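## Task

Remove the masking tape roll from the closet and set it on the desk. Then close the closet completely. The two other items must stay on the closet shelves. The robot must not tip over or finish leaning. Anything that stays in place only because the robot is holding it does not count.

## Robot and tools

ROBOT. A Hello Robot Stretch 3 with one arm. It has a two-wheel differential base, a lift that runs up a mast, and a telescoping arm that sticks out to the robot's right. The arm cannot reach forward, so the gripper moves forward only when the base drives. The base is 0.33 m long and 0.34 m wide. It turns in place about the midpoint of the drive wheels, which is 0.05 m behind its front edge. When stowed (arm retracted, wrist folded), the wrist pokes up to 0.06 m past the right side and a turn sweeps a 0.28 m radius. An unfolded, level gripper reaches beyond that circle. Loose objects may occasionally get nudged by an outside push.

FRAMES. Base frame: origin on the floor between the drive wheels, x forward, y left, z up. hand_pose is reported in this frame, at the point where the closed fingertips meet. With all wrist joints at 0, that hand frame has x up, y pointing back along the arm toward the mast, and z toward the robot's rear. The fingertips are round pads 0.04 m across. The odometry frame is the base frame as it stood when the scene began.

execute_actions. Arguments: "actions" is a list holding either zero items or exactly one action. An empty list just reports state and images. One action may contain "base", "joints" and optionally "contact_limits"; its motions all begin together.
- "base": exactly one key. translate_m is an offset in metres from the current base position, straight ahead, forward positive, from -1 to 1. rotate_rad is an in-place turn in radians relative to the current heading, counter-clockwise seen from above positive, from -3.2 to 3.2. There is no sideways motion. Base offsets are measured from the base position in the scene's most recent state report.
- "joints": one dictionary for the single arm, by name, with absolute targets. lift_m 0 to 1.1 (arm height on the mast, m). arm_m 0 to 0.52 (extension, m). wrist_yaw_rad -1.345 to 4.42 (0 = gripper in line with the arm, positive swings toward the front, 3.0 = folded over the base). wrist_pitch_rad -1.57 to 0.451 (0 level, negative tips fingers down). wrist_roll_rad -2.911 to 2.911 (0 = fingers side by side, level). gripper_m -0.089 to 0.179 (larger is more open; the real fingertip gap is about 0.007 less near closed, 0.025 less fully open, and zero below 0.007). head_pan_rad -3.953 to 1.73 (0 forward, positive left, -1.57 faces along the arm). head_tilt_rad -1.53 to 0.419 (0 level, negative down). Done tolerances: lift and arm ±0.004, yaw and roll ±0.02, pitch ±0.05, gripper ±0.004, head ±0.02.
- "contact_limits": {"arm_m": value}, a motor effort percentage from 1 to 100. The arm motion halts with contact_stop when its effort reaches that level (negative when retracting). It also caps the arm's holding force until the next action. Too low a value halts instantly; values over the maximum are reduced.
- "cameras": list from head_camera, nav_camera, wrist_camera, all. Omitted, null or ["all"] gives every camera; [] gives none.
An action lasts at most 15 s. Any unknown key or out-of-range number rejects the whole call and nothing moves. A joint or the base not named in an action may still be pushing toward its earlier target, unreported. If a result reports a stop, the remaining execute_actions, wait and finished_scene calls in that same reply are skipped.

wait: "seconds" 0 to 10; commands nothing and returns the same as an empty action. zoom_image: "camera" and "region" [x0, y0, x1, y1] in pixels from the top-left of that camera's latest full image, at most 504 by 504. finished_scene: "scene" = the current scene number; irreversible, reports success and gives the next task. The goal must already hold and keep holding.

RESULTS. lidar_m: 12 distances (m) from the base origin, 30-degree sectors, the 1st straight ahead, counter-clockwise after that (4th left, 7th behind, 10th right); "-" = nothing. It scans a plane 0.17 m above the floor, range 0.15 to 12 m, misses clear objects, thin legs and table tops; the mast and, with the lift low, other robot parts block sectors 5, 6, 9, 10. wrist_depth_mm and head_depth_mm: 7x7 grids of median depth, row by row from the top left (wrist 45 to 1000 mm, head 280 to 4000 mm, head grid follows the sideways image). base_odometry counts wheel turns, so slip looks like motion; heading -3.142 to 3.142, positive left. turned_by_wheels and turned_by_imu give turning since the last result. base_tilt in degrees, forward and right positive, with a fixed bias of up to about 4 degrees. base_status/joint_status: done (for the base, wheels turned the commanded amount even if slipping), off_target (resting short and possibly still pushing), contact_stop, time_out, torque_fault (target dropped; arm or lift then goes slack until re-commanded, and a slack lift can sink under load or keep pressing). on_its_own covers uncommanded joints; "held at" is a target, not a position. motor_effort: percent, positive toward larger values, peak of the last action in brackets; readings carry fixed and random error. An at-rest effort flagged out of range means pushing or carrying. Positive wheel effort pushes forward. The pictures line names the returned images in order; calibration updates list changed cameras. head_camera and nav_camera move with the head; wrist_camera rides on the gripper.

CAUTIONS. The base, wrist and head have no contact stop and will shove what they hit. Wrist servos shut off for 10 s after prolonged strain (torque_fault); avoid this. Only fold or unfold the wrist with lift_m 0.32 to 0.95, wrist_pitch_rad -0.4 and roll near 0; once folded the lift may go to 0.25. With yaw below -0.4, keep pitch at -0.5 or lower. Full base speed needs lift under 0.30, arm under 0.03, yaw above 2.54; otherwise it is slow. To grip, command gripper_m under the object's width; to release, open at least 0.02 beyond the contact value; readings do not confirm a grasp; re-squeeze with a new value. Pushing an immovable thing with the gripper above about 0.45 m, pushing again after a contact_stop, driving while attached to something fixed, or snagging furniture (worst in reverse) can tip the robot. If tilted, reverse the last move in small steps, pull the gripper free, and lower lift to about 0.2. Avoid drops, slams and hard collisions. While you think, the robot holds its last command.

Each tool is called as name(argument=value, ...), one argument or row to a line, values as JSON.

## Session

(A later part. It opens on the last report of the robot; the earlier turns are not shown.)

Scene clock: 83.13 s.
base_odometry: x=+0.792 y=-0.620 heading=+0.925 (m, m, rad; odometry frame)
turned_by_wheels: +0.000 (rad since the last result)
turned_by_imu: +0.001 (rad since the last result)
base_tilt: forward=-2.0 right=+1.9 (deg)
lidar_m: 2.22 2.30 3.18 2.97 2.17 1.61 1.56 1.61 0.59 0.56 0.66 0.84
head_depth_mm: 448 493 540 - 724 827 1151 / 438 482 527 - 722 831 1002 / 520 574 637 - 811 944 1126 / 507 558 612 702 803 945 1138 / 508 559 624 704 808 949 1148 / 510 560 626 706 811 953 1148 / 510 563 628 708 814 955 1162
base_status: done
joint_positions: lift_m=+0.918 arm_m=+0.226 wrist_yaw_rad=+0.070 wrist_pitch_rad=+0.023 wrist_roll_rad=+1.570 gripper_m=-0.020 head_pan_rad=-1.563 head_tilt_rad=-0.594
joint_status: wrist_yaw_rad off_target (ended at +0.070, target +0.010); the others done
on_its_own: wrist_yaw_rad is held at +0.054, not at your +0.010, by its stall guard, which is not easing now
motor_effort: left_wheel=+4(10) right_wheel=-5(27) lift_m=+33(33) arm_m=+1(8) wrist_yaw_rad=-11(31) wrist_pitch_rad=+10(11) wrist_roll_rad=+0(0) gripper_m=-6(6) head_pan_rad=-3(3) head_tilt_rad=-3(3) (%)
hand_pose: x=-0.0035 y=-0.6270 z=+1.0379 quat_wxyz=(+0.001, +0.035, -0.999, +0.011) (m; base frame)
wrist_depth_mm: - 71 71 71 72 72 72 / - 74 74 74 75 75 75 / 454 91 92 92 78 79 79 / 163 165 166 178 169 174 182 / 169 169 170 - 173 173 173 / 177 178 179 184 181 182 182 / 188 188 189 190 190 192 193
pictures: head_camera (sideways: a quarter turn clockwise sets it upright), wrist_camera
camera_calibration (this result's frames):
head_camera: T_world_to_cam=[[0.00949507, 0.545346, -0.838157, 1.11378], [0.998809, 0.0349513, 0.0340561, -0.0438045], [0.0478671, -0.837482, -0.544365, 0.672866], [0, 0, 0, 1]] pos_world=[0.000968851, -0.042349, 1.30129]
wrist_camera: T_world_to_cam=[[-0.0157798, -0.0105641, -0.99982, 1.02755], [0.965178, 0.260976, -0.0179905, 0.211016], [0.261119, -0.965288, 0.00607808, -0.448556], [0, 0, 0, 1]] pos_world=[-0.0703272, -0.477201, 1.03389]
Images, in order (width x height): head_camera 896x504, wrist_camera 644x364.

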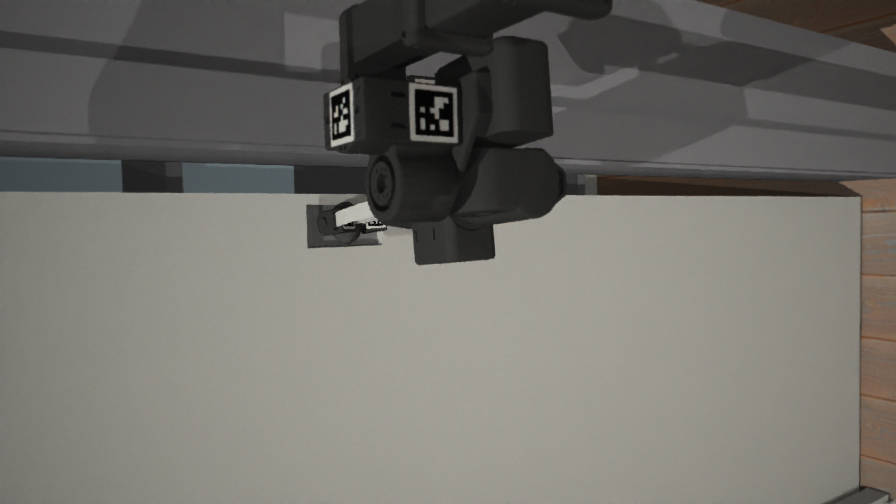

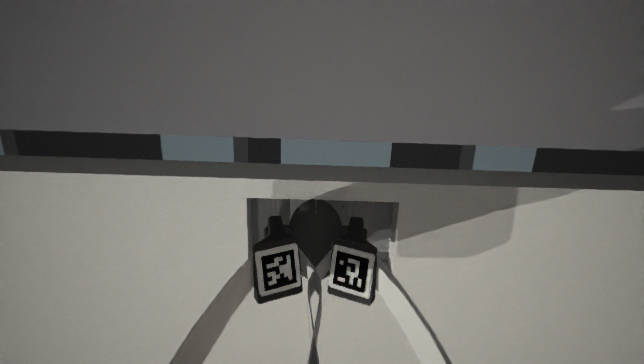

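execute_actions(
  actions=[
    {"base":{"translate_m":-0.03},"joints":{"wrist_yaw_rad":-0.03}},
  ],
  cameras=["wrist_camera","head_camera"],
)

Scene clock: 84.93 s.
base_odometry: x=+0.774 y=-0.644 heading=+0.926 (m, m, rad; odometry frame)
turned_by_wheels: +0.001 (rad since the last result)
turned_by_imu: +0.002 (rad since the last result)
base_tilt: forward=-1.9 right=+1.8 (deg)
lidar_m: 2.25 2.33 3.22 2.97 2.15 1.58 1.53 1.59 0.59 0.56 0.66 0.84
head_depth_mm: 448 493 539 - 721 853 1200 / 443 487 533 - 726 830 999 / 455 503 545 - 739 855 1040 / 506 558 617 698 804 943 1144 / 507 560 623 704 807 949 1150 / 509 560 626 708 809 952 1151 / 510 563 627 709 813 960 1163
base_status: done
joint_positions: lift_m=+0.918 arm_m=+0.226 wrist_yaw_rad=+0.046 wrist_pitch_rad=+0.023 wrist_roll_rad=+1.570 gripper_m=-0.020 head_pan_rad=-1.563 head_tilt_rad=-0.594
joint_status: wrist_yaw_rad off_target (ended at +0.046, target -0.030)
on_its_own: left_wheel is at rest, and its effort (+20) is outside its rest range (-18 to +18); right_wheel is at rest, and its effort (-36) is outside its rest range (-18 to +18); wrist_yaw_rad is at rest, and its effort (-53) is outside its rest range (-12 to +12)
motor_effort: left_wheel=+20(24) right_wheel=-36(38) lift_m=+33(33) arm_m=+4(4) wrist_yaw_rad=-53(52) wrist_pitch_rad=+10(11) wrist_roll_rad=+0(0) gripper_m=-7(7) head_pan_rad=-3(3) head_tilt_rad=-2(2) (%)
hand_pose: x=-0.0095 y=-0.6271 z=+1.0379 quat_wxyz=(+0.001, +0.023, -1.000, +0.011) (m; base frame)
wrist_depth_mm: - 84 84 84 85 86 86 / - 75 75 76 76 76 77 / - 78 79 79 79 80 80 / - 82 82 83 83 83 84 / 170 86 86 85 87 87 87 / 177 178 179 182 181 181 182 / 186 186 188 188 189 191 193
pictures: head_camera (sideways: a quarter turn clockwise sets it upright), wrist_camera
camera_calibration (this result's frames):
head_camera: T_world_to_cam=[[0.00949501, 0.545347, -0.838157, 1.11377], [0.998809, 0.0349514, 0.0340561, -0.0438046], [0.0478672, -0.837482, -0.544365, 0.672867], [0, 0, 0, 1]] pos_world=[0.000968856, -0.042349, 1.30129]
wrist_camera: T_world_to_cam=[[-0.0160051, -0.0101893, -0.99982, 1.02769], [0.971045, 0.238218, -0.0179722, 0.202627], [0.238359, -0.971158, 0.00608159, -0.450992], [0, 0, 0, 1]] pos_world=[-0.0728136, -0.475782, 1.03389]
Images, in order (width x height): head_camera 896x504, wrist_camera 644x364.

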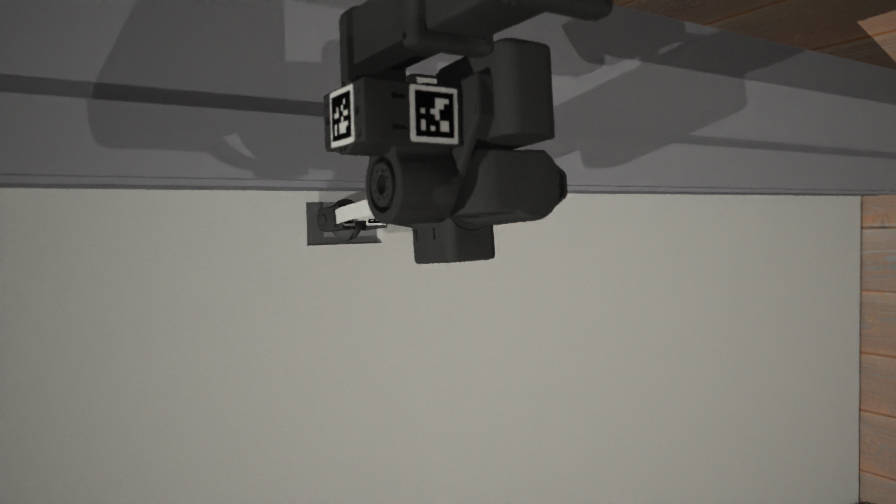

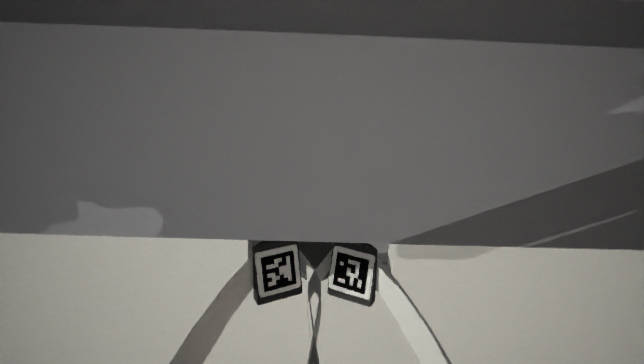

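execute_actions(
  actions=[
    {"base":{"translate_m":0.01},"joints":{"wrist_yaw_rad":0.03,"arm_m":0.08}},
  ],
  cameras=["wrist_camera"],
)

execute_actions(
  actions=[
    {"base":{"translate_m":1.0},"joints":{"wrist_yaw_rad":0.0}},
  ],
  cameras=["wrist_camera","head_camera"],
)

Scene clock: 87.70 s.
base_odometry: x=+0.780 y=-0.636 heading=+0.926 (m, m, rad; odometry frame)
turned_by_wheels: +0.000 (rad since the last result)
turned_by_imu: +0.000 (rad since the last result)
base_tilt: forward=-2.0 right=+1.9 (deg)
lidar_m: 2.24 2.33 3.21 3.47 2.15 1.59 1.54 1.60 0.59 0.56 0.66 0.84
head_depth_mm: 447 493 549 608 - - 1180 / 437 487 540 608 - - 1030 / 492 540 590 616 - - 1066 / 506 557 621 702 772 944 1136 / 508 559 624 703 807 947 1145 / 508 561 626 705 810 950 1156 / 509 562 628 708 817 957 1158
base_status: done
joint_positions: lift_m=+0.918 arm_m=+0.080 wrist_yaw_rad=+0.031 wrist_pitch_rad=+0.024 wrist_roll_rad=+1.570 gripper_m=-0.020 head_pan_rad=-1.563 head_tilt_rad=-0.594
joint_status: all done
motor_effort: left_wheel=+0(11) right_wheel=+1(6) lift_m=+33(33) arm_m=-3(5) wrist_yaw_rad=+0(10) wrist_pitch_rad=+10(11) wrist_roll_rad=+0(0) gripper_m=-7(7) head_pan_rad=-3(3) head_tilt_rad=-2(3) (%)
hand_pose: x=-0.0135 y=-0.4818 z=+1.0382 quat_wxyz=(+0.001, +0.015, -1.000, +0.012) (m; base frame)
wrist_depth_mm: 217 217 221 221 222 222 222 / 214 217 218 218 225 226 228 / 221 222 222 223 224 225 226 / 310 312 311 319 314 316 317 / 320 323 322 - 325 328 329 / 336 337 338 343 341 342 345 / 350 352 357 355 357 360 361
pictures: wrist_camera
camera_calibration (this result's frames):
wrist_camera: T_world_to_cam=[[-0.0160619, -0.0111191, -0.999809, 1.02895], [0.974613, 0.223159, -0.0181389, 0.16485], [0.223318, -0.974719, 0.00725243, -0.312134], [0, 0, 0, 1]] pos_world=[-0.0744326, -0.32959, 1.03401]
Images, in order (width x height): wrist_camera 644x364.

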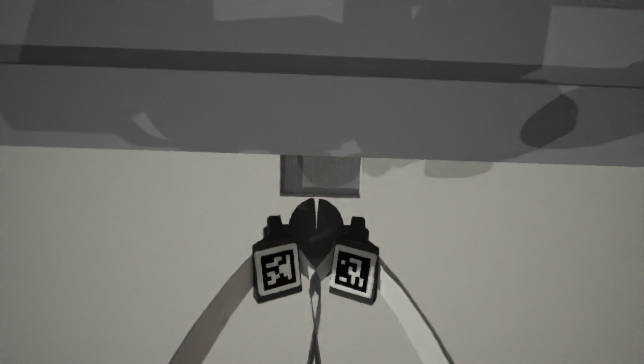

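Scene clock: 98.67 s.
base_odometry: x=+1.380 y=+0.163 heading=+0.926 (m, m, rad; odometry frame)
turned_by_wheels: +0.000 (rad since the last result)
turned_by_imu: +0.003 (rad since the last result)
base_tilt: forward=-2.0 right=+1.8 (deg)
lidar_m: 1.23 1.28 1.75 3.46 3.59 2.64 2.54 0.90 0.61 0.58 0.58 1.27
head_depth_mm: 466 512 570 630 - - 1081 / 466 513 573 633 - - 1068 / 468 515 573 645 - - 1049 / 469 516 575 650 722 874 1054 / 470 518 578 650 730 850 1024 / 465 504 555 617 722 856 1030 / 446 498 563 636 731 904 1263
base_status: done
joint_positions: lift_m=+0.918 arm_m=+0.080 wrist_yaw_rad=+0.002 wrist_pitch_rad=+0.024 wrist_roll_rad=+1.570 gripper_m=-0.020 head_pan_rad=-1.563 head_tilt_rad=-0.594
joint_status: all done
motor_effort: left_wheel=+0(5) right_wheel=+1(5) lift_m=+32(33) arm_m=-3(3) wrist_yaw_rad=-1(1) wrist_pitch_rad=+10(10) wrist_roll_rad=+0(0) gripper_m=-6(7) head_pan_rad=-3(3) head_tilt_rad=-3(3) (%)
hand_pose: x=-0.0210 y=-0.4820 z=+1.0382 quat_wxyz=(+0.001, +0.001, -1.000, +0.012) (m; base frame)
wrist_depth_mm: 239 241 241 242 243 244 245 / 247 249 249 250 252 253 253 / 254 256 256 259 260 261 261 / 264 266 267 269 268 270 270 / 274 276 277 - 279 280 281 / 284 284 286 302 288 288 290 / 290 291 292 299 295 298 301
pictures: head_camera (sideways: a quarter turn clockwise sets it upright), wrist_camera
camera_calibration (this result's frames):
head_camera: T_world_to_cam=[[0.0094971, 0.545464, -0.83808, 1.11367], [0.998809, 0.0349412, 0.0340599, -0.0438096], [0.047862, -0.837405, -0.544483, 0.67302], [0, 0, 0, 1]] pos_world=[0.000968623, -0.0423489, 1.30129]
wrist_camera: T_world_to_cam=[[-0.0163775, -0.0106488, -0.999809, 1.02905], [0.980676, 0.194798, -0.0181389, 0.158592], [0.194954, -0.980786, 0.00725268, -0.314105], [0, 0, 0, 1]] pos_world=[-0.0774384, -0.328005, 1.03401]
Images, in order (width x height): head_camera 896x504, wrist_camera 644x364.

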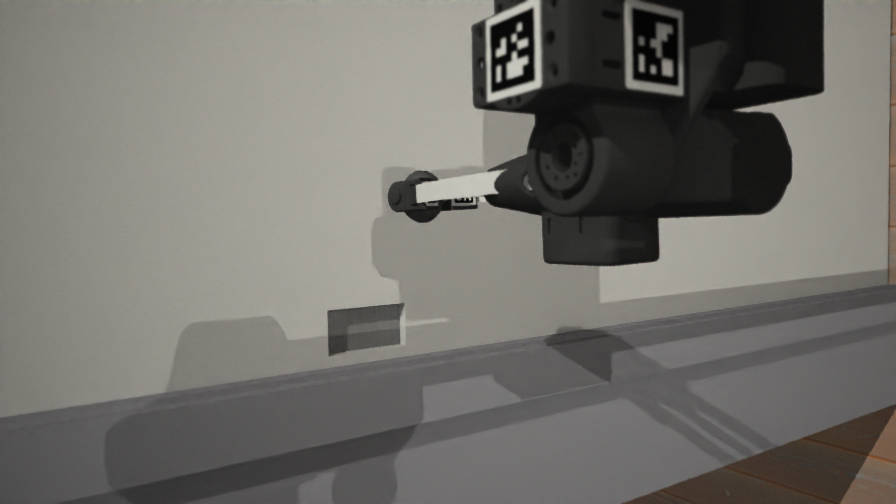

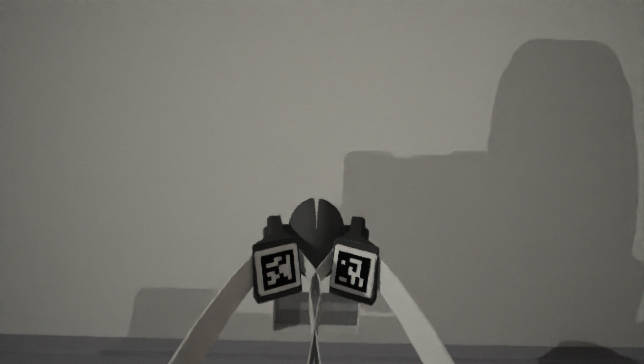

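execute_actions(
  actions=[
    {"base":{"translate_m":0.116},"joints":{"arm_m":0.13}},
  ],
  cameras=["wrist_camera","head_camera"],
)

Scene clock: 101.27 s.
base_odometry: x=+1.450 y=+0.256 heading=+0.926 (m, m, rad; odometry frame)
turned_by_wheels: +0.000 (rad since the last result)
turned_by_imu: +0.001 (rad since the last result)
base_tilt: forward=-1.9 right=+1.8 (deg)
lidar_m: 1.11 1.16 1.59 3.47 3.60 2.75 2.66 0.83 0.61 0.56 0.60 1.15
head_depth_mm: 465 512 569 610 - 901 1034 / 467 515 572 - - 898 1043 / 468 516 573 629 - 892 1047 / 455 501 555 625 734 842 1021 / 449 496 559 631 726 849 1028 / 457 504 561 635 730 1420 1257 / 458 505 573 1503 1721 1504 1262
base_status: done
joint_positions: lift_m=+0.918 arm_m=+0.130 wrist_yaw_rad=+0.001 wrist_pitch_rad=+0.024 wrist_roll_rad=+1.570 gripper_m=-0.020 head_pan_rad=-1.563 head_tilt_rad=-0.594
joint_status: all done
motor_effort: left_wheel=+1(6) right_wheel=+0(6) lift_m=+32(33) arm_m=+3(2) wrist_yaw_rad=-1(1) wrist_pitch_rad=+10(10) wrist_roll_rad=+0(0) gripper_m=-7(7) head_pan_rad=-3(3) head_tilt_rad=-2(3) (%)
hand_pose: x=-0.0211 y=-0.5315 z=+1.0383 quat_wxyz=(+0.001, +0.001, -1.000, +0.012) (m; base frame)
wrist_depth_mm: 195 195 197 197 197 198 198 / 201 201 203 203 204 205 206 / 209 208 209 211 212 212 212 / 215 215 217 229 218 219 220 / 218 221 224 - 225 227 228 / 199 201 201 203 204 205 207 / 205 205 208 208 207 209 211
pictures: head_camera (sideways: a quarter turn clockwise sets it upright), wrist_camera
camera_calibration (this result's frames):
head_camera: T_world_to_cam=[[0.0094969, 0.545464, -0.83808, 1.11367], [0.998809, 0.0349415, 0.0340599, -0.0438096], [0.0478623, -0.837405, -0.544483, 0.67302], [0, 0, 0, 1]] pos_world=[0.000968638, -0.0423489, 1.30129]
wrist_camera: T_world_to_cam=[[-0.0163824, -0.010889, -0.999807, 1.02845], [0.980768, 0.194328, -0.0181869, 0.168165], [0.194489, -0.980876, 0.00749599, -0.362979], [0, 0, 0, 1]] pos_world=[-0.0774871, -0.377517, 1.03404]
Images, in order (width x height): head_camera 896x504, wrist_camera 644x364.

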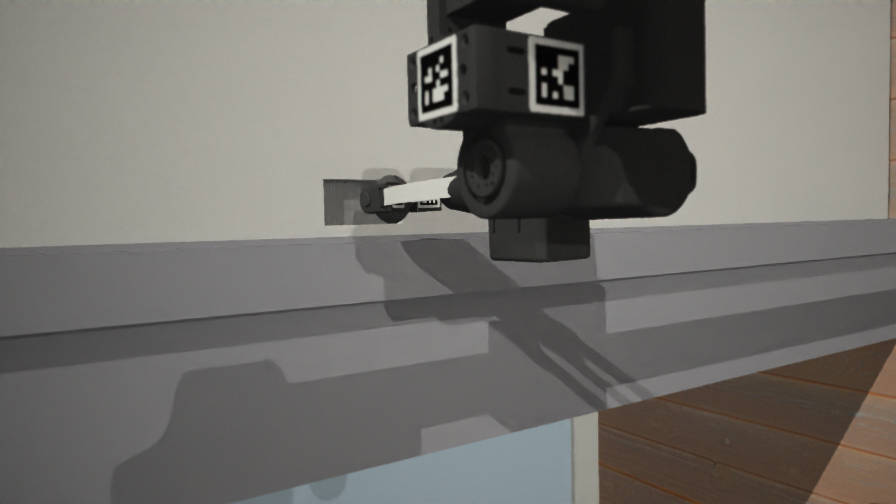

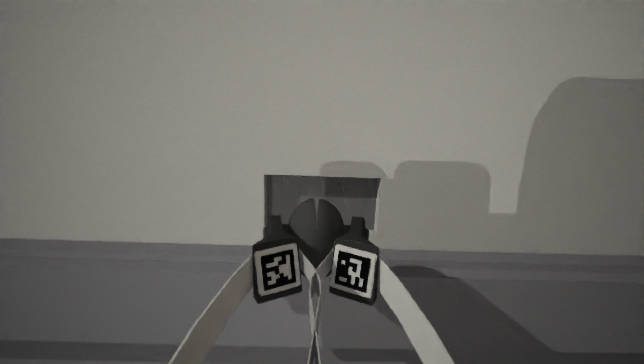

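execute_actions(
  actions=[
    {"base":{"translate_m":0.003},"joints":{"arm_m":0.181,"lift_m":0.916},"contact_limits":{"arm_m":18}},
  ],
  cameras=[],
)

execute_actions(
  actions=[
    {"base":{"rotate_rad":-0.07},"joints":{"arm_m":0.181}},
  ],
  cameras=["wrist_camera","head_camera"],
)

Scene clock: 103.20 s.
base_odometry: x=+1.452 y=+0.258 heading=+0.926 (m, m, rad; odometry frame)
turned_by_wheels: +0.000 (rad since the last result)
turned_by_imu: +0.000 (rad since the last result)
base_tilt: forward=-1.9 right=+1.8 (deg)
lidar_m: 1.11 1.15 1.59 3.46 3.61 2.76 2.66 0.84 0.61 0.56 0.60 1.15
head_depth_mm: 466 513 570 - 778 862 1043 / 468 514 568 - - 867 1046 / 469 517 566 - - 872 1050 / 455 503 552 602 718 834 995 / 449 495 560 632 725 850 1028 / 457 504 561 634 743 1420 1255 / 458 506 583 1520 1710 1500 1267
base_status: done
joint_positions: lift_m=+0.916 arm_m=+0.181 wrist_yaw_rad=+0.001 wrist_pitch_rad=+0.024 wrist_roll_rad=+1.570 gripper_m=-0.020 head_pan_rad=-1.563 head_tilt_rad=-0.594
joint_status: all done
motor_effort: left_wheel=+0(5) right_wheel=+1(5) lift_m=+20(32) arm_m=+3(1) wrist_yaw_rad=+0(1) wrist_pitch_rad=+10(10) wrist_roll_rad=+0(0) gripper_m=-7(7) head_pan_rad=-3(3) head_tilt_rad=-2(3) (%)
contact_limits: arm_m 18 (drawing in: default 24, maximum 40; extending or still: default 34, maximum 55)
hand_pose: x=-0.0212 y=-0.5825 z=+1.0369 quat_wxyz=(+0.001, +0.000, -1.000, +0.012) (m; base frame)
wrist_depth_mm: 149 150 150 151 151 152 152 / 154 155 155 156 157 157 158 / 159 160 160 161 162 163 163 / 165 165 166 167 167 169 168 / 171 171 172 - 175 174 175 / 161 164 167 161 175 177 180 / 148 148 150 151 151 152 153
pictures: none
No camera images: the call's "cameras" was empty. Leave "cameras" out to get every camera's image.

Scene clock: 104.63 s.
base_odometry: x=+1.452 y=+0.258 heading=+0.856 (m, m, rad; odometry frame)
turned_by_wheels: -0.070 (rad since the last result)
turned_by_imu: -0.071 (rad since the last result)
base_tilt: forward=-1.9 right=+1.8 (deg)
lidar_m: 1.11 1.13 1.48 3.46 3.56 2.83 2.67 0.97 0.63 0.56 0.59 1.17
head_depth_mm: 477 525 586 - 803 895 1083 / 474 523 578 - - 888 1075 / 473 520 571 - - 879 1059 / 1076 1014 1064 968 1173 1364 1076 / 446 486 541 614 713 839 1010 / 445 497 552 621 713 832 1208 / 450 494 550 619 1652 1504 1266
base_status: done
joint_positions: lift_m=+0.916 arm_m=+0.181 wrist_yaw_rad=-0.015 wrist_pitch_rad=+0.024 wrist_roll_rad=+1.570 gripper_m=-0.020 head_pan_rad=-1.563 head_tilt_rad=-0.594
joint_status: all done
motor_effort: left_wheel=+0(20) right_wheel=+5(33) lift_m=+21(20) arm_m=+3(3) wrist_yaw_rad=+11(40) wrist_pitch_rad=+10(10) wrist_roll_rad=+0(0) gripper_m=-7(7) head_pan_rad=-3(3) head_tilt_rad=-2(3) (%)
hand_pose: x=-0.0252 y=-0.5825 z=+1.0369 quat_wxyz=(+0.001, -0.008, -1.000, +0.012) (m; base frame)
wrist_depth_mm: 160 161 162 163 163 164 165 / 163 164 164 166 167 167 169 / 167 167 168 169 170 171 171 / 170 170 172 172 174 174 175 / 173 174 175 - 178 177 179 / 241 244 242 241 243 249 252 / 191 195 198 202 203 208 209
pictures: head_camera (sideways: a quarter turn clockwise sets it upright), wrist_camera
camera_calibration (this result's frames):
head_camera: T_world_to_cam=[[0.0094969, 0.545465, -0.83808, 1.11367], [0.998809, 0.0349415, 0.0340599, -0.0438096], [0.0478623, -0.837405, -0.544483, 0.67302], [0, 0, 0, 1]] pos_world=[0.000968638, -0.0423489, 1.30129]
wrist_camera: T_world_to_cam=[[-0.0165615, -0.0108168, -0.999804, 1.02652], [0.983784, 0.178427, -0.0182265, 0.172978], [0.178589, -0.983894, 0.00768636, -0.414522], [0, 0, 0, 1]] pos_world=[-0.0791434, -0.427606, 1.03266]
Images, in order (width x height): head_camera 896x504, wrist_camera 644x364.

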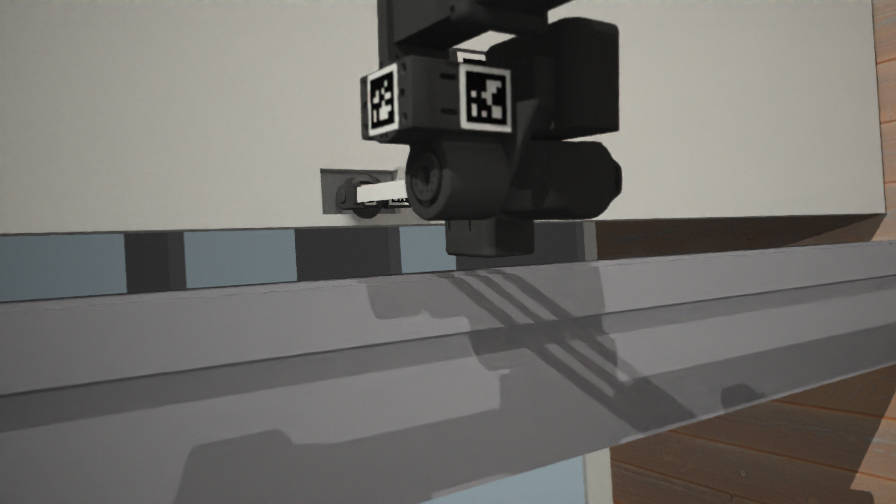

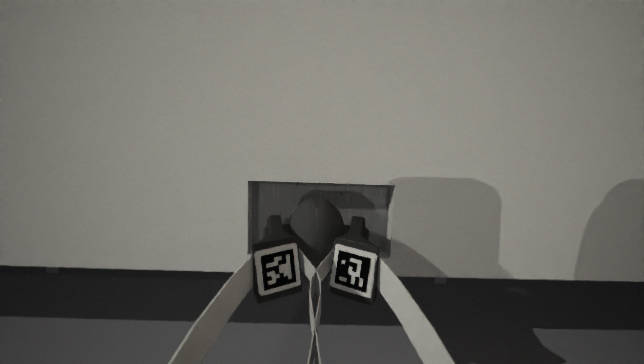

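execute_actions(
  actions=[
    {"base":{"translate_m":-0.012},"joints":{"arm_m":0.189},"contact_limits":{"arm_m":18}},
  ],
  cameras=[],
)

execute_actions(
  actions=[
    {"base":{"translate_m":-0.1},"joints":{"arm_m":0.193}},
  ],
  cameras=[],
)

execute_actions(
  actions=[
    {"joints":{"arm_m":0.15}},
  ],
  cameras=[],
)

execute_actions(
  actions=[
    {"base":{"rotate_rad":0.07}},
  ],
  cameras=["wrist_camera","head_camera"],
)

Scene clock: 105.90 s.
base_odometry: x=+1.444 y=+0.249 heading=+0.856 (m, m, rad; odometry frame)
turned_by_wheels: +0.000 (rad since the last result)
turned_by_imu: +0.001 (rad since the last result)
base_tilt: forward=-2.0 right=+1.7 (deg)
lidar_m: 1.12 1.15 1.50 3.46 3.54 2.81 2.65 0.97 0.63 0.56 0.59 1.19
head_depth_mm: 478 527 582 - 796 897 1086 / 477 524 576 - 793 886 1074 / 474 523 577 - 803 884 1067 / 1065 884 1064 969 1179 884 1081 / 455 498 550 613 702 838 1009 / 448 494 555 624 715 832 1186 / 452 497 552 620 1601 1508 1271
base_status: done
joint_positions: lift_m=+0.916 arm_m=+0.188 wrist_yaw_rad=+0.010 wrist_pitch_rad=+0.021 wrist_roll_rad=+1.570 gripper_m=-0.020 head_pan_rad=-1.563 head_tilt_rad=-0.594
joint_status: all done
motor_effort: left_wheel=+4(4) right_wheel=-5(4) lift_m=+21(20) arm_m=+14(13) wrist_yaw_rad=-7(11) wrist_pitch_rad=+11(12) wrist_roll_rad=+0(0) gripper_m=-7(7) head_pan_rad=-3(3) head_tilt_rad=-3(2) (%)
contact_limits: arm_m 18 (drawing in: default 24, maximum 40; extending or still: default 34, maximum 55)
hand_pose: x=-0.0187 y=-0.5895 z=+1.0360 quat_wxyz=(+0.001, +0.005, -1.000, +0.010) (m; base frame)
wrist_depth_mm: 152 153 155 155 156 156 157 / 156 157 158 159 160 160 161 / 159 161 161 162 163 164 165 / 164 164 166 166 167 169 170 / 168 169 170 - 174 173 174 / 230 234 236 246 177 178 179 / 197 199 204 206 209 212 215
pictures: none
No camera images: the call's "cameras" was empty. Leave "cameras" out to get every camera's image.

Scene clock: 107.97 s.
base_odometry: x=+1.378 y=+0.174 heading=+0.856 (m, m, rad; odometry frame)
turned_by_wheels: +0.000 (rad since the last result)
turned_by_imu: +0.136 (rad since the last result)
base_tilt: forward=-2.2 right=+1.4 (deg)
lidar_m: 1.20 1.27 1.84 3.47 3.15 2.63 2.57 0.79 0.61 0.57 0.61 1.23
head_depth_mm: 468 514 567 - 758 851 1013 / 472 520 569 - 777 864 1031 / 475 524 579 - 787 878 1053 / 493 925 1024 701 835 907 1076 / 477 521 569 637 735 868 1057 / 466 516 581 658 757 892 1213 / 477 527 588 668 1710 1519 1270
base_status: done
joint_positions: lift_m=+0.916 arm_m=+0.192 wrist_yaw_rad=+0.017 wrist_pitch_rad=+0.009 wrist_roll_rad=+1.570 gripper_m=-0.020 head_pan_rad=-1.563 head_tilt_rad=-0.594
joint_status: all done
motor_effort: left_wheel=-1(6) right_wheel=+0(7) lift_m=+20(21) arm_m=+14(15) wrist_yaw_rad=-12(12) wrist_pitch_rad=+16(16) wrist_roll_rad=+0(0) gripper_m=-7(7) head_pan_rad=-2(3) head_tilt_rad=-2(3) (%)
hand_pose: x=-0.0169 y=-0.5932 z=+1.0329 quat_wxyz=(+0.001, +0.009, -1.000, +0.004) (m; base frame)
wrist_depth_mm: 139 140 140 142 142 143 144 / 145 146 147 148 149 150 150 / 152 153 154 155 156 157 158 / 160 160 161 163 164 165 166 / 168 168 170 - 174 174 175 / 224 226 229 234 235 242 241 / 197 198 201 205 207 210 211
pictures: none
No camera images: the call's "cameras" was empty. Leave "cameras" out to get every camera's image.

Scene clock: 110.07 s.
base_odometry: x=+1.378 y=+0.174 heading=+0.856 (m, m, rad; odometry frame)
turned_by_wheels: +0.000 (rad since the last result)
turned_by_imu: -0.003 (rad since the last result)
base_tilt: forward=-1.9 right=+1.8 (deg)
lidar_m: 1.20 1.28 1.83 3.45 3.15 2.63 2.57 0.79 0.60 0.57 0.61 1.23
head_depth_mm: 460 506 561 - - 860 1005 / 464 509 567 - - 870 1027 / 468 514 568 - - 872 1045 / 1050 871 685 696 831 904 1075 / 468 512 560 629 727 860 1053 / 457 507 572 648 748 886 1202 / 470 518 579 658 1708 1493 1264
base_status: not commanded
joint_positions: lift_m=+0.916 arm_m=+0.150 wrist_yaw_rad=+0.001 wrist_pitch_rad=+0.024 wrist_roll_rad=+1.570 gripper_m=-0.020 head_pan_rad=-1.563 head_tilt_rad=-0.594
joint_status: all done
motor_effort: left_wheel=-1(3) right_wheel=+2(5) lift_m=+20(20) arm_m=-3(14) wrist_yaw_rad=+0(12) wrist_pitch_rad=+10(16) wrist_roll_rad=+0(0) gripper_m=-7(7) head_pan_rad=-3(3) head_tilt_rad=-3(2) (%)
hand_pose: x=-0.0210 y=-0.5519 z=+1.0367 quat_wxyz=(+0.001, +0.001, -1.000, +0.011) (m; base frame)
wrist_depth_mm: 170 170 171 172 173 173 174 / 178 177 179 179 180 180 181 / 186 186 186 187 187 188 189 / 193 194 195 196 195 197 197 / 202 203 204 - 206 206 207 / 257 261 265 246 261 266 270 / 205 207 211 214 216 220 223
pictures: none
No camera images: the call's "cameras" was empty. Leave "cameras" out to get every camera's image.

Scene clock: 110.93 s.
base_odometry: x=+1.378 y=+0.174 heading=+0.926 (m, m, rad; odometry frame)
turned_by_wheels: +0.070 (rad since the last result)
turned_by_imu: +0.071 (rad since the last result)
base_tilt: forward=-2.0 right=+1.9 (deg)
lidar_m: 1.20 1.31 2.00 3.16 3.21 2.60 2.57 0.75 0.60 0.57 0.63 1.21
head_depth_mm: 456 501 555 - - 843 984 / 463 508 564 - - 862 1013 / 482 530 576 - - 899 1072 / 511 538 583 644 750 874 1061 / 459 510 570 652 754 889 1084 / 476 527 590 669 785 1417 1256 / 484 536 617 1618 1791 1501 1268
base_status: done
joint_positions: lift_m=+0.916 arm_m=+0.150 wrist_yaw_rad=+0.001 wrist_pitch_rad=+0.024 wrist_roll_rad=+1.570 gripper_m=-0.020 head_pan_rad=-1.563 head_tilt_rad=-0.594
joint_status: not commanded
motor_effort: left_wheel=-2(7) right_wheel=+4(10) lift_m=+20(20) arm_m=-2(3) wrist_yaw_rad=+0(0) wrist_pitch_rad=+10(10) wrist_roll_rad=+0(0) gripper_m=-7(7) head_pan_rad=-3(3) head_tilt_rad=-2(2) (%)
hand_pose: x=-0.0211 y=-0.5519 z=+1.0367 quat_wxyz=(+0.001, +0.000, -1.000, +0.011) (m; base frame)
wrist_depth_mm: 167 167 168 169 169 170 170 / 177 177 178 178 178 179 179 / 185 186 187 198 188 189 189 / 197 197 198 205 199 200 200 / 248 254 260 - 272 277 283 / 200 202 202 193 206 208 213 / 198 197 198 200 200 201 202
pictures: head_camera (sideways: a quarter turn clockwise sets it upright), wrist_camera
camera_calibration (this result's frames):
head_camera: T_world_to_cam=[[0.00949562, 0.545471, -0.838076, 1.11367], [0.998809, 0.0349435, 0.0340601, -0.0438098], [0.0478642, -0.837401, -0.544489, 0.673028], [0, 0, 0, 1]] pos_world=[0.000968734, -0.0423489, 1.30129]
wrist_camera: T_world_to_cam=[[-0.0163783, -0.0103242, -0.999813, 1.02701], [0.980791, 0.194224, -0.0180722, 0.171963], [0.194374, -0.980903, 0.00694481, -0.382459], [0, 0, 0, 1]] pos_world=[-0.0774991, -0.397951, 1.03258]
Images, in order (width x height): head_camera 896x504, wrist_camera 644x364.

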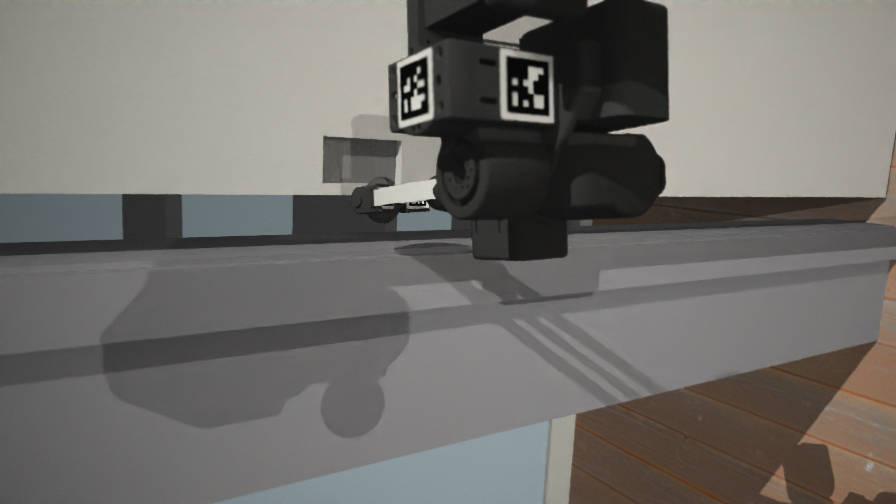

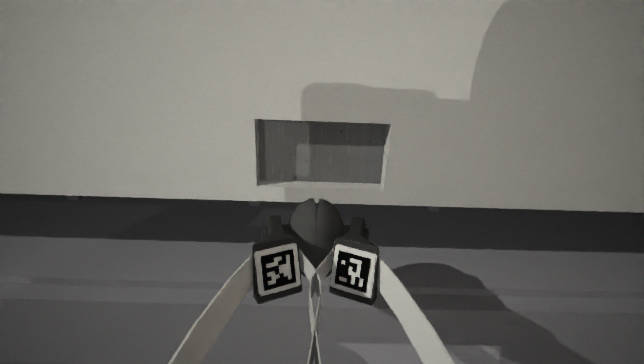

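execute_actions(
  actions=[
    {"base":{"translate_m":0.02}},
  ],
  cameras=[],
)

execute_actions(
  actions=[
    {"joints":{"arm_m":0.205},"contact_limits":{"arm_m":12}},
  ],
  cameras=["head_camera"],
)

execute_actions(
  actions=[
    {"base":{"rotate_rad":-0.135}},
  ],
  cameras=["head_camera"],
)

Scene clock: 113.13 s.
base_odometry: x=+1.390 y=+0.190 heading=+0.926 (m, m, rad; odometry frame)
turned_by_wheels: +0.000 (rad since the last result)
turned_by_imu: +0.000 (rad since the last result)
base_tilt: forward=-1.9 right=+1.8 (deg)
lidar_m: 1.18 1.29 1.96 3.17 3.26 2.62 2.59 0.75 0.60 0.57 0.63 1.19
head_depth_mm: 459 503 559 - - 845 992 / 465 511 569 - - 864 1022 / 1064 849 1079 - - 933 1119 / 460 508 565 629 747 860 1039 / 466 519 578 658 760 897 1113 / 479 529 593 672 831 1465 1260 / 485 543 1411 1637 1798 1501 1262
base_status: done
joint_positions: lift_m=+0.916 arm_m=+0.150 wrist_yaw_rad=+0.001 wrist_pitch_rad=+0.024 wrist_roll_rad=+1.570 gripper_m=-0.020 head_pan_rad=-1.563 head_tilt_rad=-0.594
joint_status: not commanded
motor_effort: left_wheel=-3(6) right_wheel=+3(9) lift_m=+21(21) arm_m=-3(3) wrist_yaw_rad=+0(0) wrist_pitch_rad=+10(10) wrist_roll_rad=+0(0) gripper_m=-7(7) head_pan_rad=-3(3) head_tilt_rad=-2(3) (%)
hand_pose: x=-0.0211 y=-0.5519 z=+1.0367 quat_wxyz=(+0.001, +0.000, -1.000, +0.011) (m; base frame)
wrist_depth_mm: 170 170 170 171 172 173 173 / 179 179 179 180 181 182 182 / 188 189 191 201 193 191 192 / 276 284 290 297 285 292 297 / 211 215 221 - 229 236 240 / 188 190 191 195 193 194 196 / 200 201 202 203 202 204 206
pictures: none
No camera images: the call's "cameras" was empty. Leave "cameras" out to get every camera's image.

Scene clock: 114.67 s.
base_odometry: x=+1.390 y=+0.190 heading=+0.926 (m, m, rad; odometry frame)
turned_by_wheels: +0.000 (rad since the last result)
turned_by_imu: +0.000 (rad since the last result)
base_tilt: forward=-2.0 right=+1.8 (deg)
lidar_m: 1.18 1.29 1.96 3.17 3.25 2.61 2.59 0.75 0.60 0.57 0.63 1.20
head_depth_mm: 457 502 552 - 734 826 981 / 464 509 560 - 757 846 1016 / 1067 849 995 - 1218 917 1112 / 460 509 563 626 730 859 1037 / 466 519 578 658 759 897 1117 / 478 528 592 671 831 1460 1255 / 485 544 1412 1640 1795 1503 1265
base_status: not commanded
joint_positions: lift_m=+0.916 arm_m=+0.205 wrist_yaw_rad=+0.001 wrist_pitch_rad=+0.024 wrist_roll_rad=+1.570 gripper_m=-0.020 head_pan_rad=-1.563 head_tilt_rad=-0.594
joint_status: all done
motor_effort: left_wheel=-3(2) right_wheel=+4(4) lift_m=+21(21) arm_m=+3(4) wrist_yaw_rad=-1(0) wrist_pitch_rad=+10(10) wrist_roll_rad=+0(0) gripper_m=-7(7) head_pan_rad=-3(3) head_tilt_rad=-2(2) (%)
contact_limits: arm_m 12 (drawing in: default 24, maximum 40; extending or still: default 34, maximum 55)
hand_pose: x=-0.0211 y=-0.6065 z=+1.0368 quat_wxyz=(+0.001, +0.000, -1.000, +0.012) (m; base frame)
wrist_depth_mm: 120 120 121 121 121 122 122 / 126 127 128 138 129 128 128 / 133 134 137 146 141 135 135 / 141 141 142 144 144 143 143 / 197 201 206 - 214 218 224 / 152 154 156 147 163 165 167 / 135 136 137 137 137 138 140
pictures: head_camera (sideways: a quarter turn clockwise sets it upright)
camera_calibration (this result's frames):
head_camera: T_world_to_cam=[[0.00949562, 0.54547, -0.838076, 1.11367], [0.998809, 0.0349436, 0.0340601, -0.0438098], [0.0478642, -0.837401, -0.544489, 0.673028], [0, 0, 0, 1]] pos_world=[0.000968734, -0.0423489, 1.30129]
Images, in order (width x height): head_camera 896x504.

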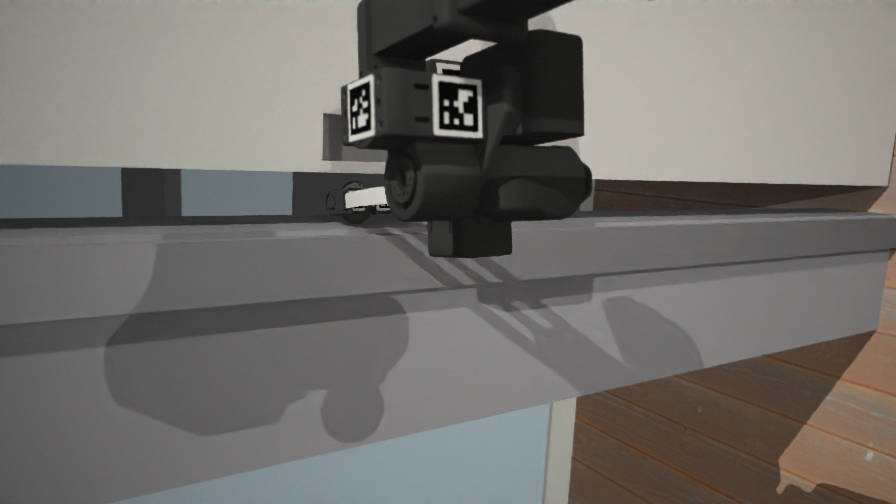

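Scene clock: 117.10 s.
base_odometry: x=+1.390 y=+0.190 heading=+0.791 (m, m, rad; odometry frame)
turned_by_wheels: -0.135 (rad since the last result)
turned_by_imu: -0.135 (rad since the last result)
base_tilt: forward=-2.0 right=+1.9 (deg)
lidar_m: 1.18 1.23 1.68 3.46 3.58 2.69 2.59 0.84 0.62 0.57 0.60 1.23
head_depth_mm: 481 524 580 - 765 865 1037 / 1093 1199 1227 - 1636 914 1073 / 1094 1199 1241 - 1691 1468 1239 / 1094 1207 1194 1450 1264 1437 1188 / 1055 558 571 630 720 834 1034 / 447 493 558 636 733 862 1139 / 460 508 566 639 750 1459 1266
base_status: done
joint_positions: lift_m=+0.916 arm_m=+0.205 wrist_yaw_rad=+0.001 wrist_pitch_rad=+0.024 wrist_roll_rad=+1.570 gripper_m=-0.020 head_pan_rad=-1.563 head_tilt_rad=-0.594
joint_status: not commanded
motor_effort: left_wheel=+4(30) right_wheel=-3(50) lift_m=+20(21) arm_m=+2(3) wrist_yaw_rad=-1(59) wrist_pitch_rad=+10(10) wrist_roll_rad=+0(0) gripper_m=-7(7) head_pan_rad=-3(3) head_tilt_rad=-2(2) (%)
hand_pose: x=-0.0210 y=-0.6066 z=+1.0369 quat_wxyz=(+0.001, +0.001, -1.000, +0.012) (m; base frame)
wrist_depth_mm: 471 692 582 799 610 806 662 / 478 704 808 824 654 817 611 / 490 722 857 862 639 843 660 / 510 725 872 883 627 883 645 / 523 624 634 - 619 752 655 / 462 472 478 445 505 509 521 / 228 232 236 239 242 247 249
pictures: head_camera (sideways: a quarter turn clockwise sets it upright)
camera_calibration (this result's frames):
head_camera: T_world_to_cam=[[0.00949582, 0.545471, -0.838076, 1.11367], [0.998809, 0.0349432, 0.0340601, -0.0438098], [0.0478639, -0.837401, -0.544489, 0.673028], [0, 0, 0, 1]] pos_world=[0.000968719, -0.0423489, 1.30129]
Images, in order (width x height): head_camera 896x504.

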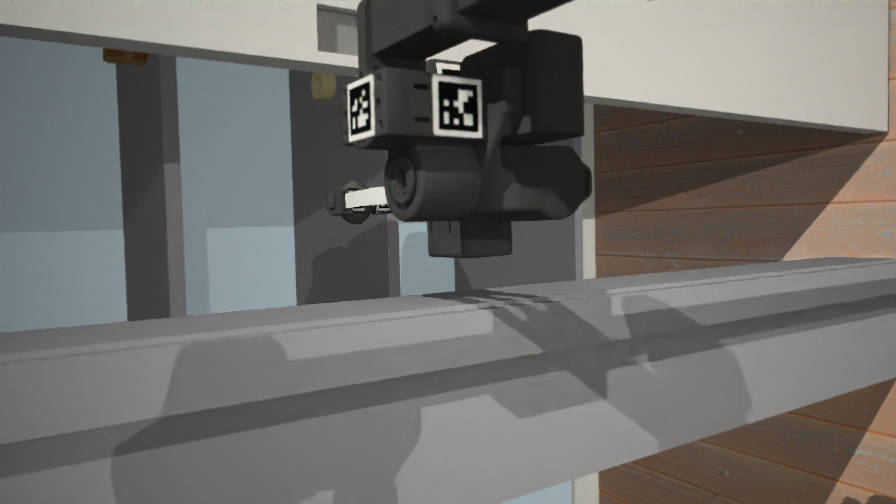

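execute_actions(
  actions=[
    {"base":{"translate_m":-0.36},"joints":{"arm_m":0.22,"head_pan_rad":-1.4}},
  ],
  cameras=["head_camera","nav_camera"],
)

Scene clock: 122.10 s.
base_odometry: x=+1.137 y=-0.067 heading=+0.791 (m, m, rad; odometry frame)
turned_by_wheels: +0.000 (rad since the last result)
turned_by_imu: +0.002 (rad since the last result)
base_tilt: forward=-2.0 right=+1.8 (deg)
lidar_m: 1.54 1.61 2.20 3.05 3.14 2.31 2.22 0.84 0.62 0.60 0.72 0.82
head_depth_mm: 468 506 548 - 730 825 976 / 1075 1179 1230 - 1187 888 1035 / 1081 1202 1169 1449 1293 1476 1241 / 1113 1229 1187 1469 1663 1482 1250 / 1129 1242 1207 1495 1660 1488 1254 / 1138 1166 1183 1356 1318 1415 1203 / 991 979 1037 1056 896 979 1181
base_status: done
joint_positions: lift_m=+0.916 arm_m=+0.220 wrist_yaw_rad=+0.008 wrist_pitch_rad=+0.024 wrist_roll_rad=+1.570 gripper_m=-0.020 head_pan_rad=-1.407 head_tilt_rad=-0.594
joint_status: all done
motor_effort: left_wheel=+6(18) right_wheel=-7(34) lift_m=+20(20) arm_m=+2(4) wrist_yaw_rad=-6(36) wrist_pitch_rad=+10(10) wrist_roll_rad=+0(0) gripper_m=-7(7) head_pan_rad=+2(13) head_tilt_rad=-1(2) (%)
hand_pose: x=-0.0192 y=-0.6216 z=+1.0369 quat_wxyz=(+0.001, +0.004, -1.000, +0.012) (m; base frame)
wrist_depth_mm: 115 115 116 116 117 117 117 / 119 119 119 120 121 121 121 / 123 123 133 135 134 125 126 / 127 128 130 138 131 130 131 / 508 718 513 132 549 902 589 / 523 728 922 937 574 917 643 / 562 738 720 898 804 877 632
pictures: head_camera (sideways: a quarter turn clockwise sets it upright), nav_camera (sideways: a quarter turn counterclockwise sets it upright)
camera_calibration (this result's frames):
head_camera: T_world_to_cam=[[-0.0753832, 0.54032, -0.838076, 1.11419], [0.981246, 0.189729, 0.0340601, -0.0437027], [0.177411, -0.819791, -0.544489, 0.672237], [0, 0, 0, 1]] pos_world=[0.00761188, -0.0426318, 1.30129]
nav_camera: T_world_to_cam=[[0.117815, -0.574121, 0.81025, -1.01255], [-0.976708, -0.214345, -0.00985987, 0.0735898], [0.179334, -0.790216, -0.586002, 0.718085], [0, 0, 0, 1]] pos_world=[0.0623926, 0.00188961, 1.24194]
Images, in order (width x height): head_camera 896x504, nav_camera 672x504.

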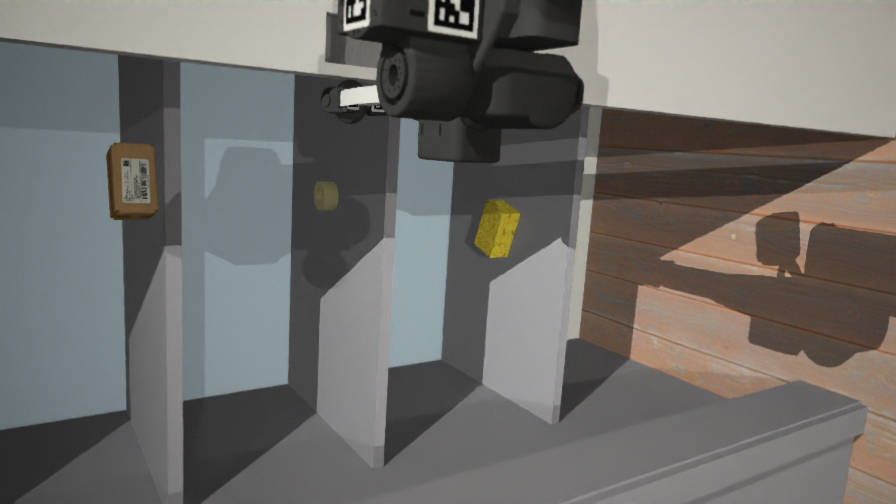

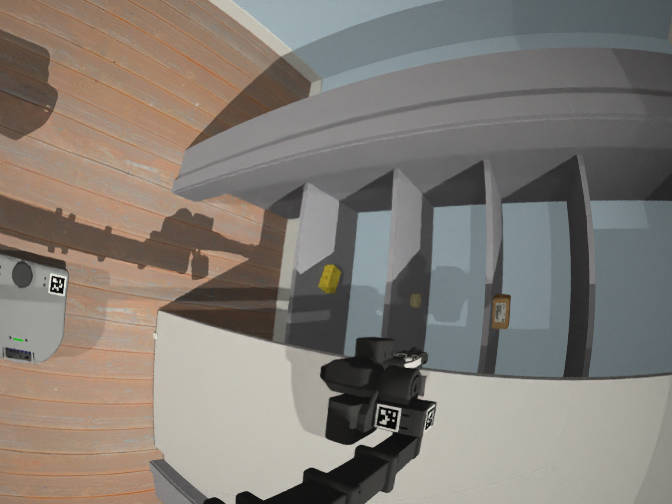

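execute_actions(
  actions=[
    {"joints":{"arm_m":0,"wrist_roll_rad":0,"wrist_pitch_rad":-0.4,"lift_m":0.8}},
  ],
  cameras=[],
)

execute_actions(
  actions=[
    {"base":{"rotate_rad":-1.01},"joints":{"wrist_yaw_rad":3.0}},
  ],
  cameras=[],
)

execute_actions(
  actions=[
    {"base":{"translate_m":0.283}},
  ],
  cameras=[],
)

execute_actions(
  actions=[
    {"base":{"rotate_rad":1.01},"joints":{"head_pan_rad":-1.57}},
  ],
  cameras=["head_camera","nav_camera"],
)

Scene clock: 125.60 s.
base_odometry: x=+1.137 y=-0.067 heading=+0.791 (m, m, rad; odometry frame)
turned_by_wheels: +0.000 (rad since the last result)
turned_by_imu: +0.001 (rad since the last result)
base_tilt: forward=-2.0 right=+1.8 (deg)
lidar_m: 1.55 1.60 2.19 3.06 3.13 2.31 2.23 0.84 0.61 0.59 0.72 0.82
head_depth_mm: 467 505 554 621 707 817 964 / 1074 1179 1163 1383 1162 854 - / 1082 1204 1170 1452 1297 1475 1248 / 1109 1222 1192 1475 1645 1481 1250 / 1130 1244 1204 1494 1655 1485 1249 / 1141 1161 1177 1357 1326 1417 1206 / 992 977 1035 1057 895 975 1188
base_status: not commanded
joint_positions: lift_m=+0.800 arm_m=+0.000 wrist_yaw_rad=+0.001 wrist_pitch_rad=-0.414 wrist_roll_rad=+0.003 gripper_m=-0.020 head_pan_rad=-1.407 head_tilt_rad=-0.594
joint_status: all done
motor_effort: left_wheel=+4(7) right_wheel=-3(8) lift_m=+21(17) arm_m=-3(4) wrist_yaw_rad=+0(7) wrist_pitch_rad=+6(9) wrist_roll_rad=-1(4) gripper_m=-7(7) head_pan_rad=+2(2) head_tilt_rad=-3(1) (%)
hand_pose: x=-0.0214 y=-0.3701 z=+0.8138 quat_wxyz=(+0.691, +0.146, -0.693, -0.146) (m; base frame)
wrist_depth_mm: 642 899 971 619 309 308 308 / 675 980 - - 342 337 337 / 659 925 - 924 376 378 374 / 673 874 853 820 424 423 417 / 563 - - - 478 480 477 / 576 - - 605 551 551 553 / 627 840 923 685 653 654 652
pictures: none
No camera images: the call's "cameras" was empty. Leave "cameras" out to get every camera's image.

Scene clock: 128.20 s.
base_odometry: x=+1.137 y=-0.067 heading=-0.218 (m, m, rad; odometry frame)
turned_by_wheels: -1.010 (rad since the last result)
turned_by_imu: -1.026 (rad since the last result)
base_tilt: forward=-2.0 right=+1.8 (deg)
lidar_m: 0.72 0.85 1.54 1.62 2.27 3.05 3.04 2.30 2.23 0.82 0.61 0.59
head_depth_mm: 2040 2213 2407 2288 1794 1454 1230 / 896 2250 2501 2215 1745 1464 1232 / 780 863 964 1092 1260 1414 1267 / 765 796 879 982 1090 1249 1262 / 651 706 770 846 938 1056 1182 / 594 640 692 751 825 914 1027 / 549 586 628 679 739 811 895
base_status: done
joint_positions: lift_m=+0.800 arm_m=+0.000 wrist_yaw_rad=+2.998 wrist_pitch_rad=-0.414 wrist_roll_rad=+0.003 gripper_m=-0.020 head_pan_rad=-1.407 head_tilt_rad=-0.594
joint_status: all done
motor_effort: left_wheel=+4(9) right_wheel=-4(7) lift_m=+20(20) arm_m=-2(3) wrist_yaw_rad=+1(0) wrist_pitch_rad=+5(6) wrist_roll_rad=-1(1) gripper_m=-7(7) head_pan_rad=+2(2) head_tilt_rad=-2(3) (%)
hand_pose: x=+0.0109 y=+0.0774 z=+0.8138 quat_wxyz=(+0.195, +0.701, +0.096, +0.679) (m; base frame)
wrist_depth_mm: - - - - - - - / - - - - - - - / - - - - - - - / - - - - - - - / - - - - - - - / - - - - - - - / 915 913 949 961 950 950 947
pictures: none
No camera images: the call's "cameras" was empty. Leave "cameras" out to get every camera's image.

Scene clock: 132.40 s.
base_odometry: x=+1.414 y=-0.128 heading=-0.218 (m, m, rad; odometry frame)
turned_by_wheels: +0.000 (rad since the last result)
turned_by_imu: +0.001 (rad since the last result)
base_tilt: forward=-1.9 right=+1.8 (deg)
lidar_m: 0.44 0.47 1.39 1.47 2.06 3.34 3.25 2.45 2.38 0.48 0.40 1.07
head_depth_mm: 596 682 793 970 1161 1376 1233 / 518 580 661 767 910 1122 1221 / 457 506 565 641 739 878 1042 / 409 448 494 552 623 716 823 / 371 402 439 483 537 606 697 / 340 365 395 438 477 555 1208 / 313 334 360 410 1127 1001 1271
base_status: done
joint_positions: lift_m=+0.800 arm_m=+0.000 wrist_yaw_rad=+2.999 wrist_pitch_rad=-0.414 wrist_roll_rad=+0.003 gripper_m=-0.020 head_pan_rad=-1.407 head_tilt_rad=-0.594
joint_status: not commanded
motor_effort: left_wheel=+4(9) right_wheel=-4(4) lift_m=+20(20) arm_m=-2(3) wrist_yaw_rad=+1(2) wrist_pitch_rad=+5(6) wrist_roll_rad=-1(1) gripper_m=-7(7) head_pan_rad=+2(2) head_tilt_rad=-2(3) (%)
hand_pose: x=+0.0108 y=+0.0774 z=+0.8138 quat_wxyz=(+0.195, +0.701, +0.096, +0.679) (m; base frame)
wrist_depth_mm: - - - - - - - / - - - - - - - / - - - - - - - / - - - - - - - / - - - - - - - / - - - - - - 568 / 911 919 935 943 947 947 521
pictures: none
No camera images: the call's "cameras" was empty. Leave "cameras" out to get every camera's image.

Scene clock: 135.00 s.
base_odometry: x=+1.414 y=-0.128 heading=+0.791 (m, m, rad; odometry frame)
turned_by_wheels: +1.010 (rad since the last result)
turned_by_imu: +1.027 (rad since the last result)
base_tilt: forward=-2.0 right=+1.8 (deg)
lidar_m: 1.40 1.45 1.98 3.34 3.33 2.47 2.38 0.50 0.40 1.07 0.44 0.46
head_depth_mm: 879 719 1043 847 1150 1348 1258 / 881 656 1047 856 1160 1355 1238 / 885 627 1045 862 1167 1362 1240 / 887 773 1060 870 1117 1362 1276 / 888 790 1067 877 1177 1370 1248 / 890 808 1071 885 1191 1216 1228 / 891 822 1043 897 1022 1007 752
base_status: done
joint_positions: lift_m=+0.800 arm_m=+0.000 wrist_yaw_rad=+2.999 wrist_pitch_rad=-0.414 wrist_roll_rad=+0.003 gripper_m=-0.020 head_pan_rad=-1.563 head_tilt_rad=-0.594
joint_status: all done
motor_effort: left_wheel=-3(7) right_wheel=+6(9) lift_m=+21(20) arm_m=-3(2) wrist_yaw_rad=+1(1) wrist_pitch_rad=+5(5) wrist_roll_rad=-1(1) gripper_m=-7(7) head_pan_rad=-3(14) head_tilt_rad=-2(3) (%)
hand_pose: x=+0.0108 y=+0.0774 z=+0.8138 quat_wxyz=(+0.195, +0.701, +0.096, +0.679) (m; base frame)
wrist_depth_mm: - - - - - - - / - - - - - - - / - - - - - - - / - - - - - - - / - - - - - - - / - - - - - - - / 923 925 955 941 958 954 967
pictures: head_camera (sideways: a quarter turn clockwise sets it upright), nav_camera (sideways: a quarter turn counterclockwise sets it upright)
camera_calibration (this result's frames):
head_camera: T_world_to_cam=[[0.00940173, 0.545472, -0.838076, 1.11367], [0.998803, 0.0351155, 0.0340601, -0.0438098], [0.0480083, -0.837393, -0.544489, 0.673027], [0, 0, 0, 1]] pos_world=[0.000976024, -0.0423498, 1.30129]
nav_camera: T_world_to_cam=[[0.027269, -0.58545, 0.81025, -1.012], [-0.998141, -0.0601371, -0.00985988, 0.0737206], [0.0544986, -0.808475, -0.586002, 0.718847], [0, 0, 0, 1]] pos_world=[0.0620036, -0.0068713, 1.24194]
Images, in order (width x height): head_camera 896x504, nav_camera 672x504.

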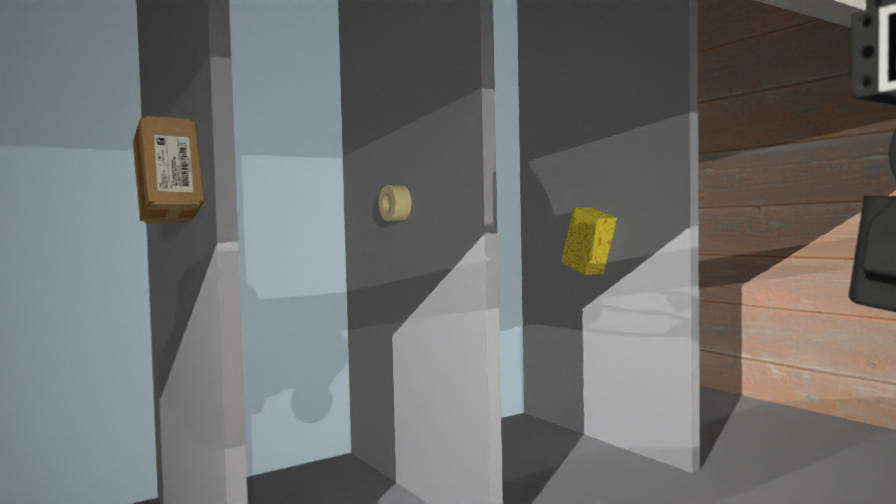

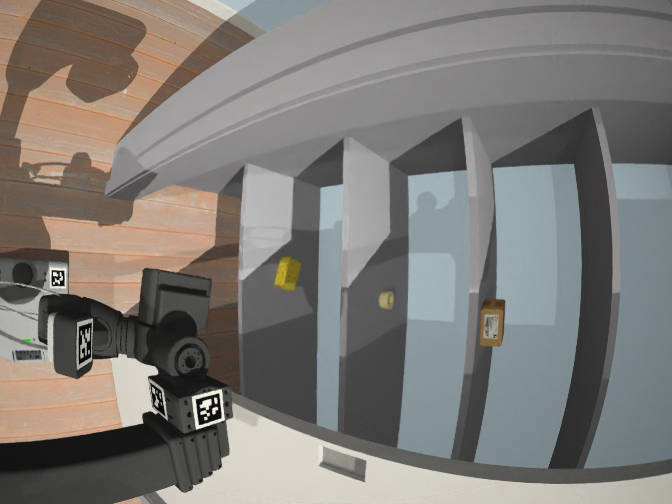

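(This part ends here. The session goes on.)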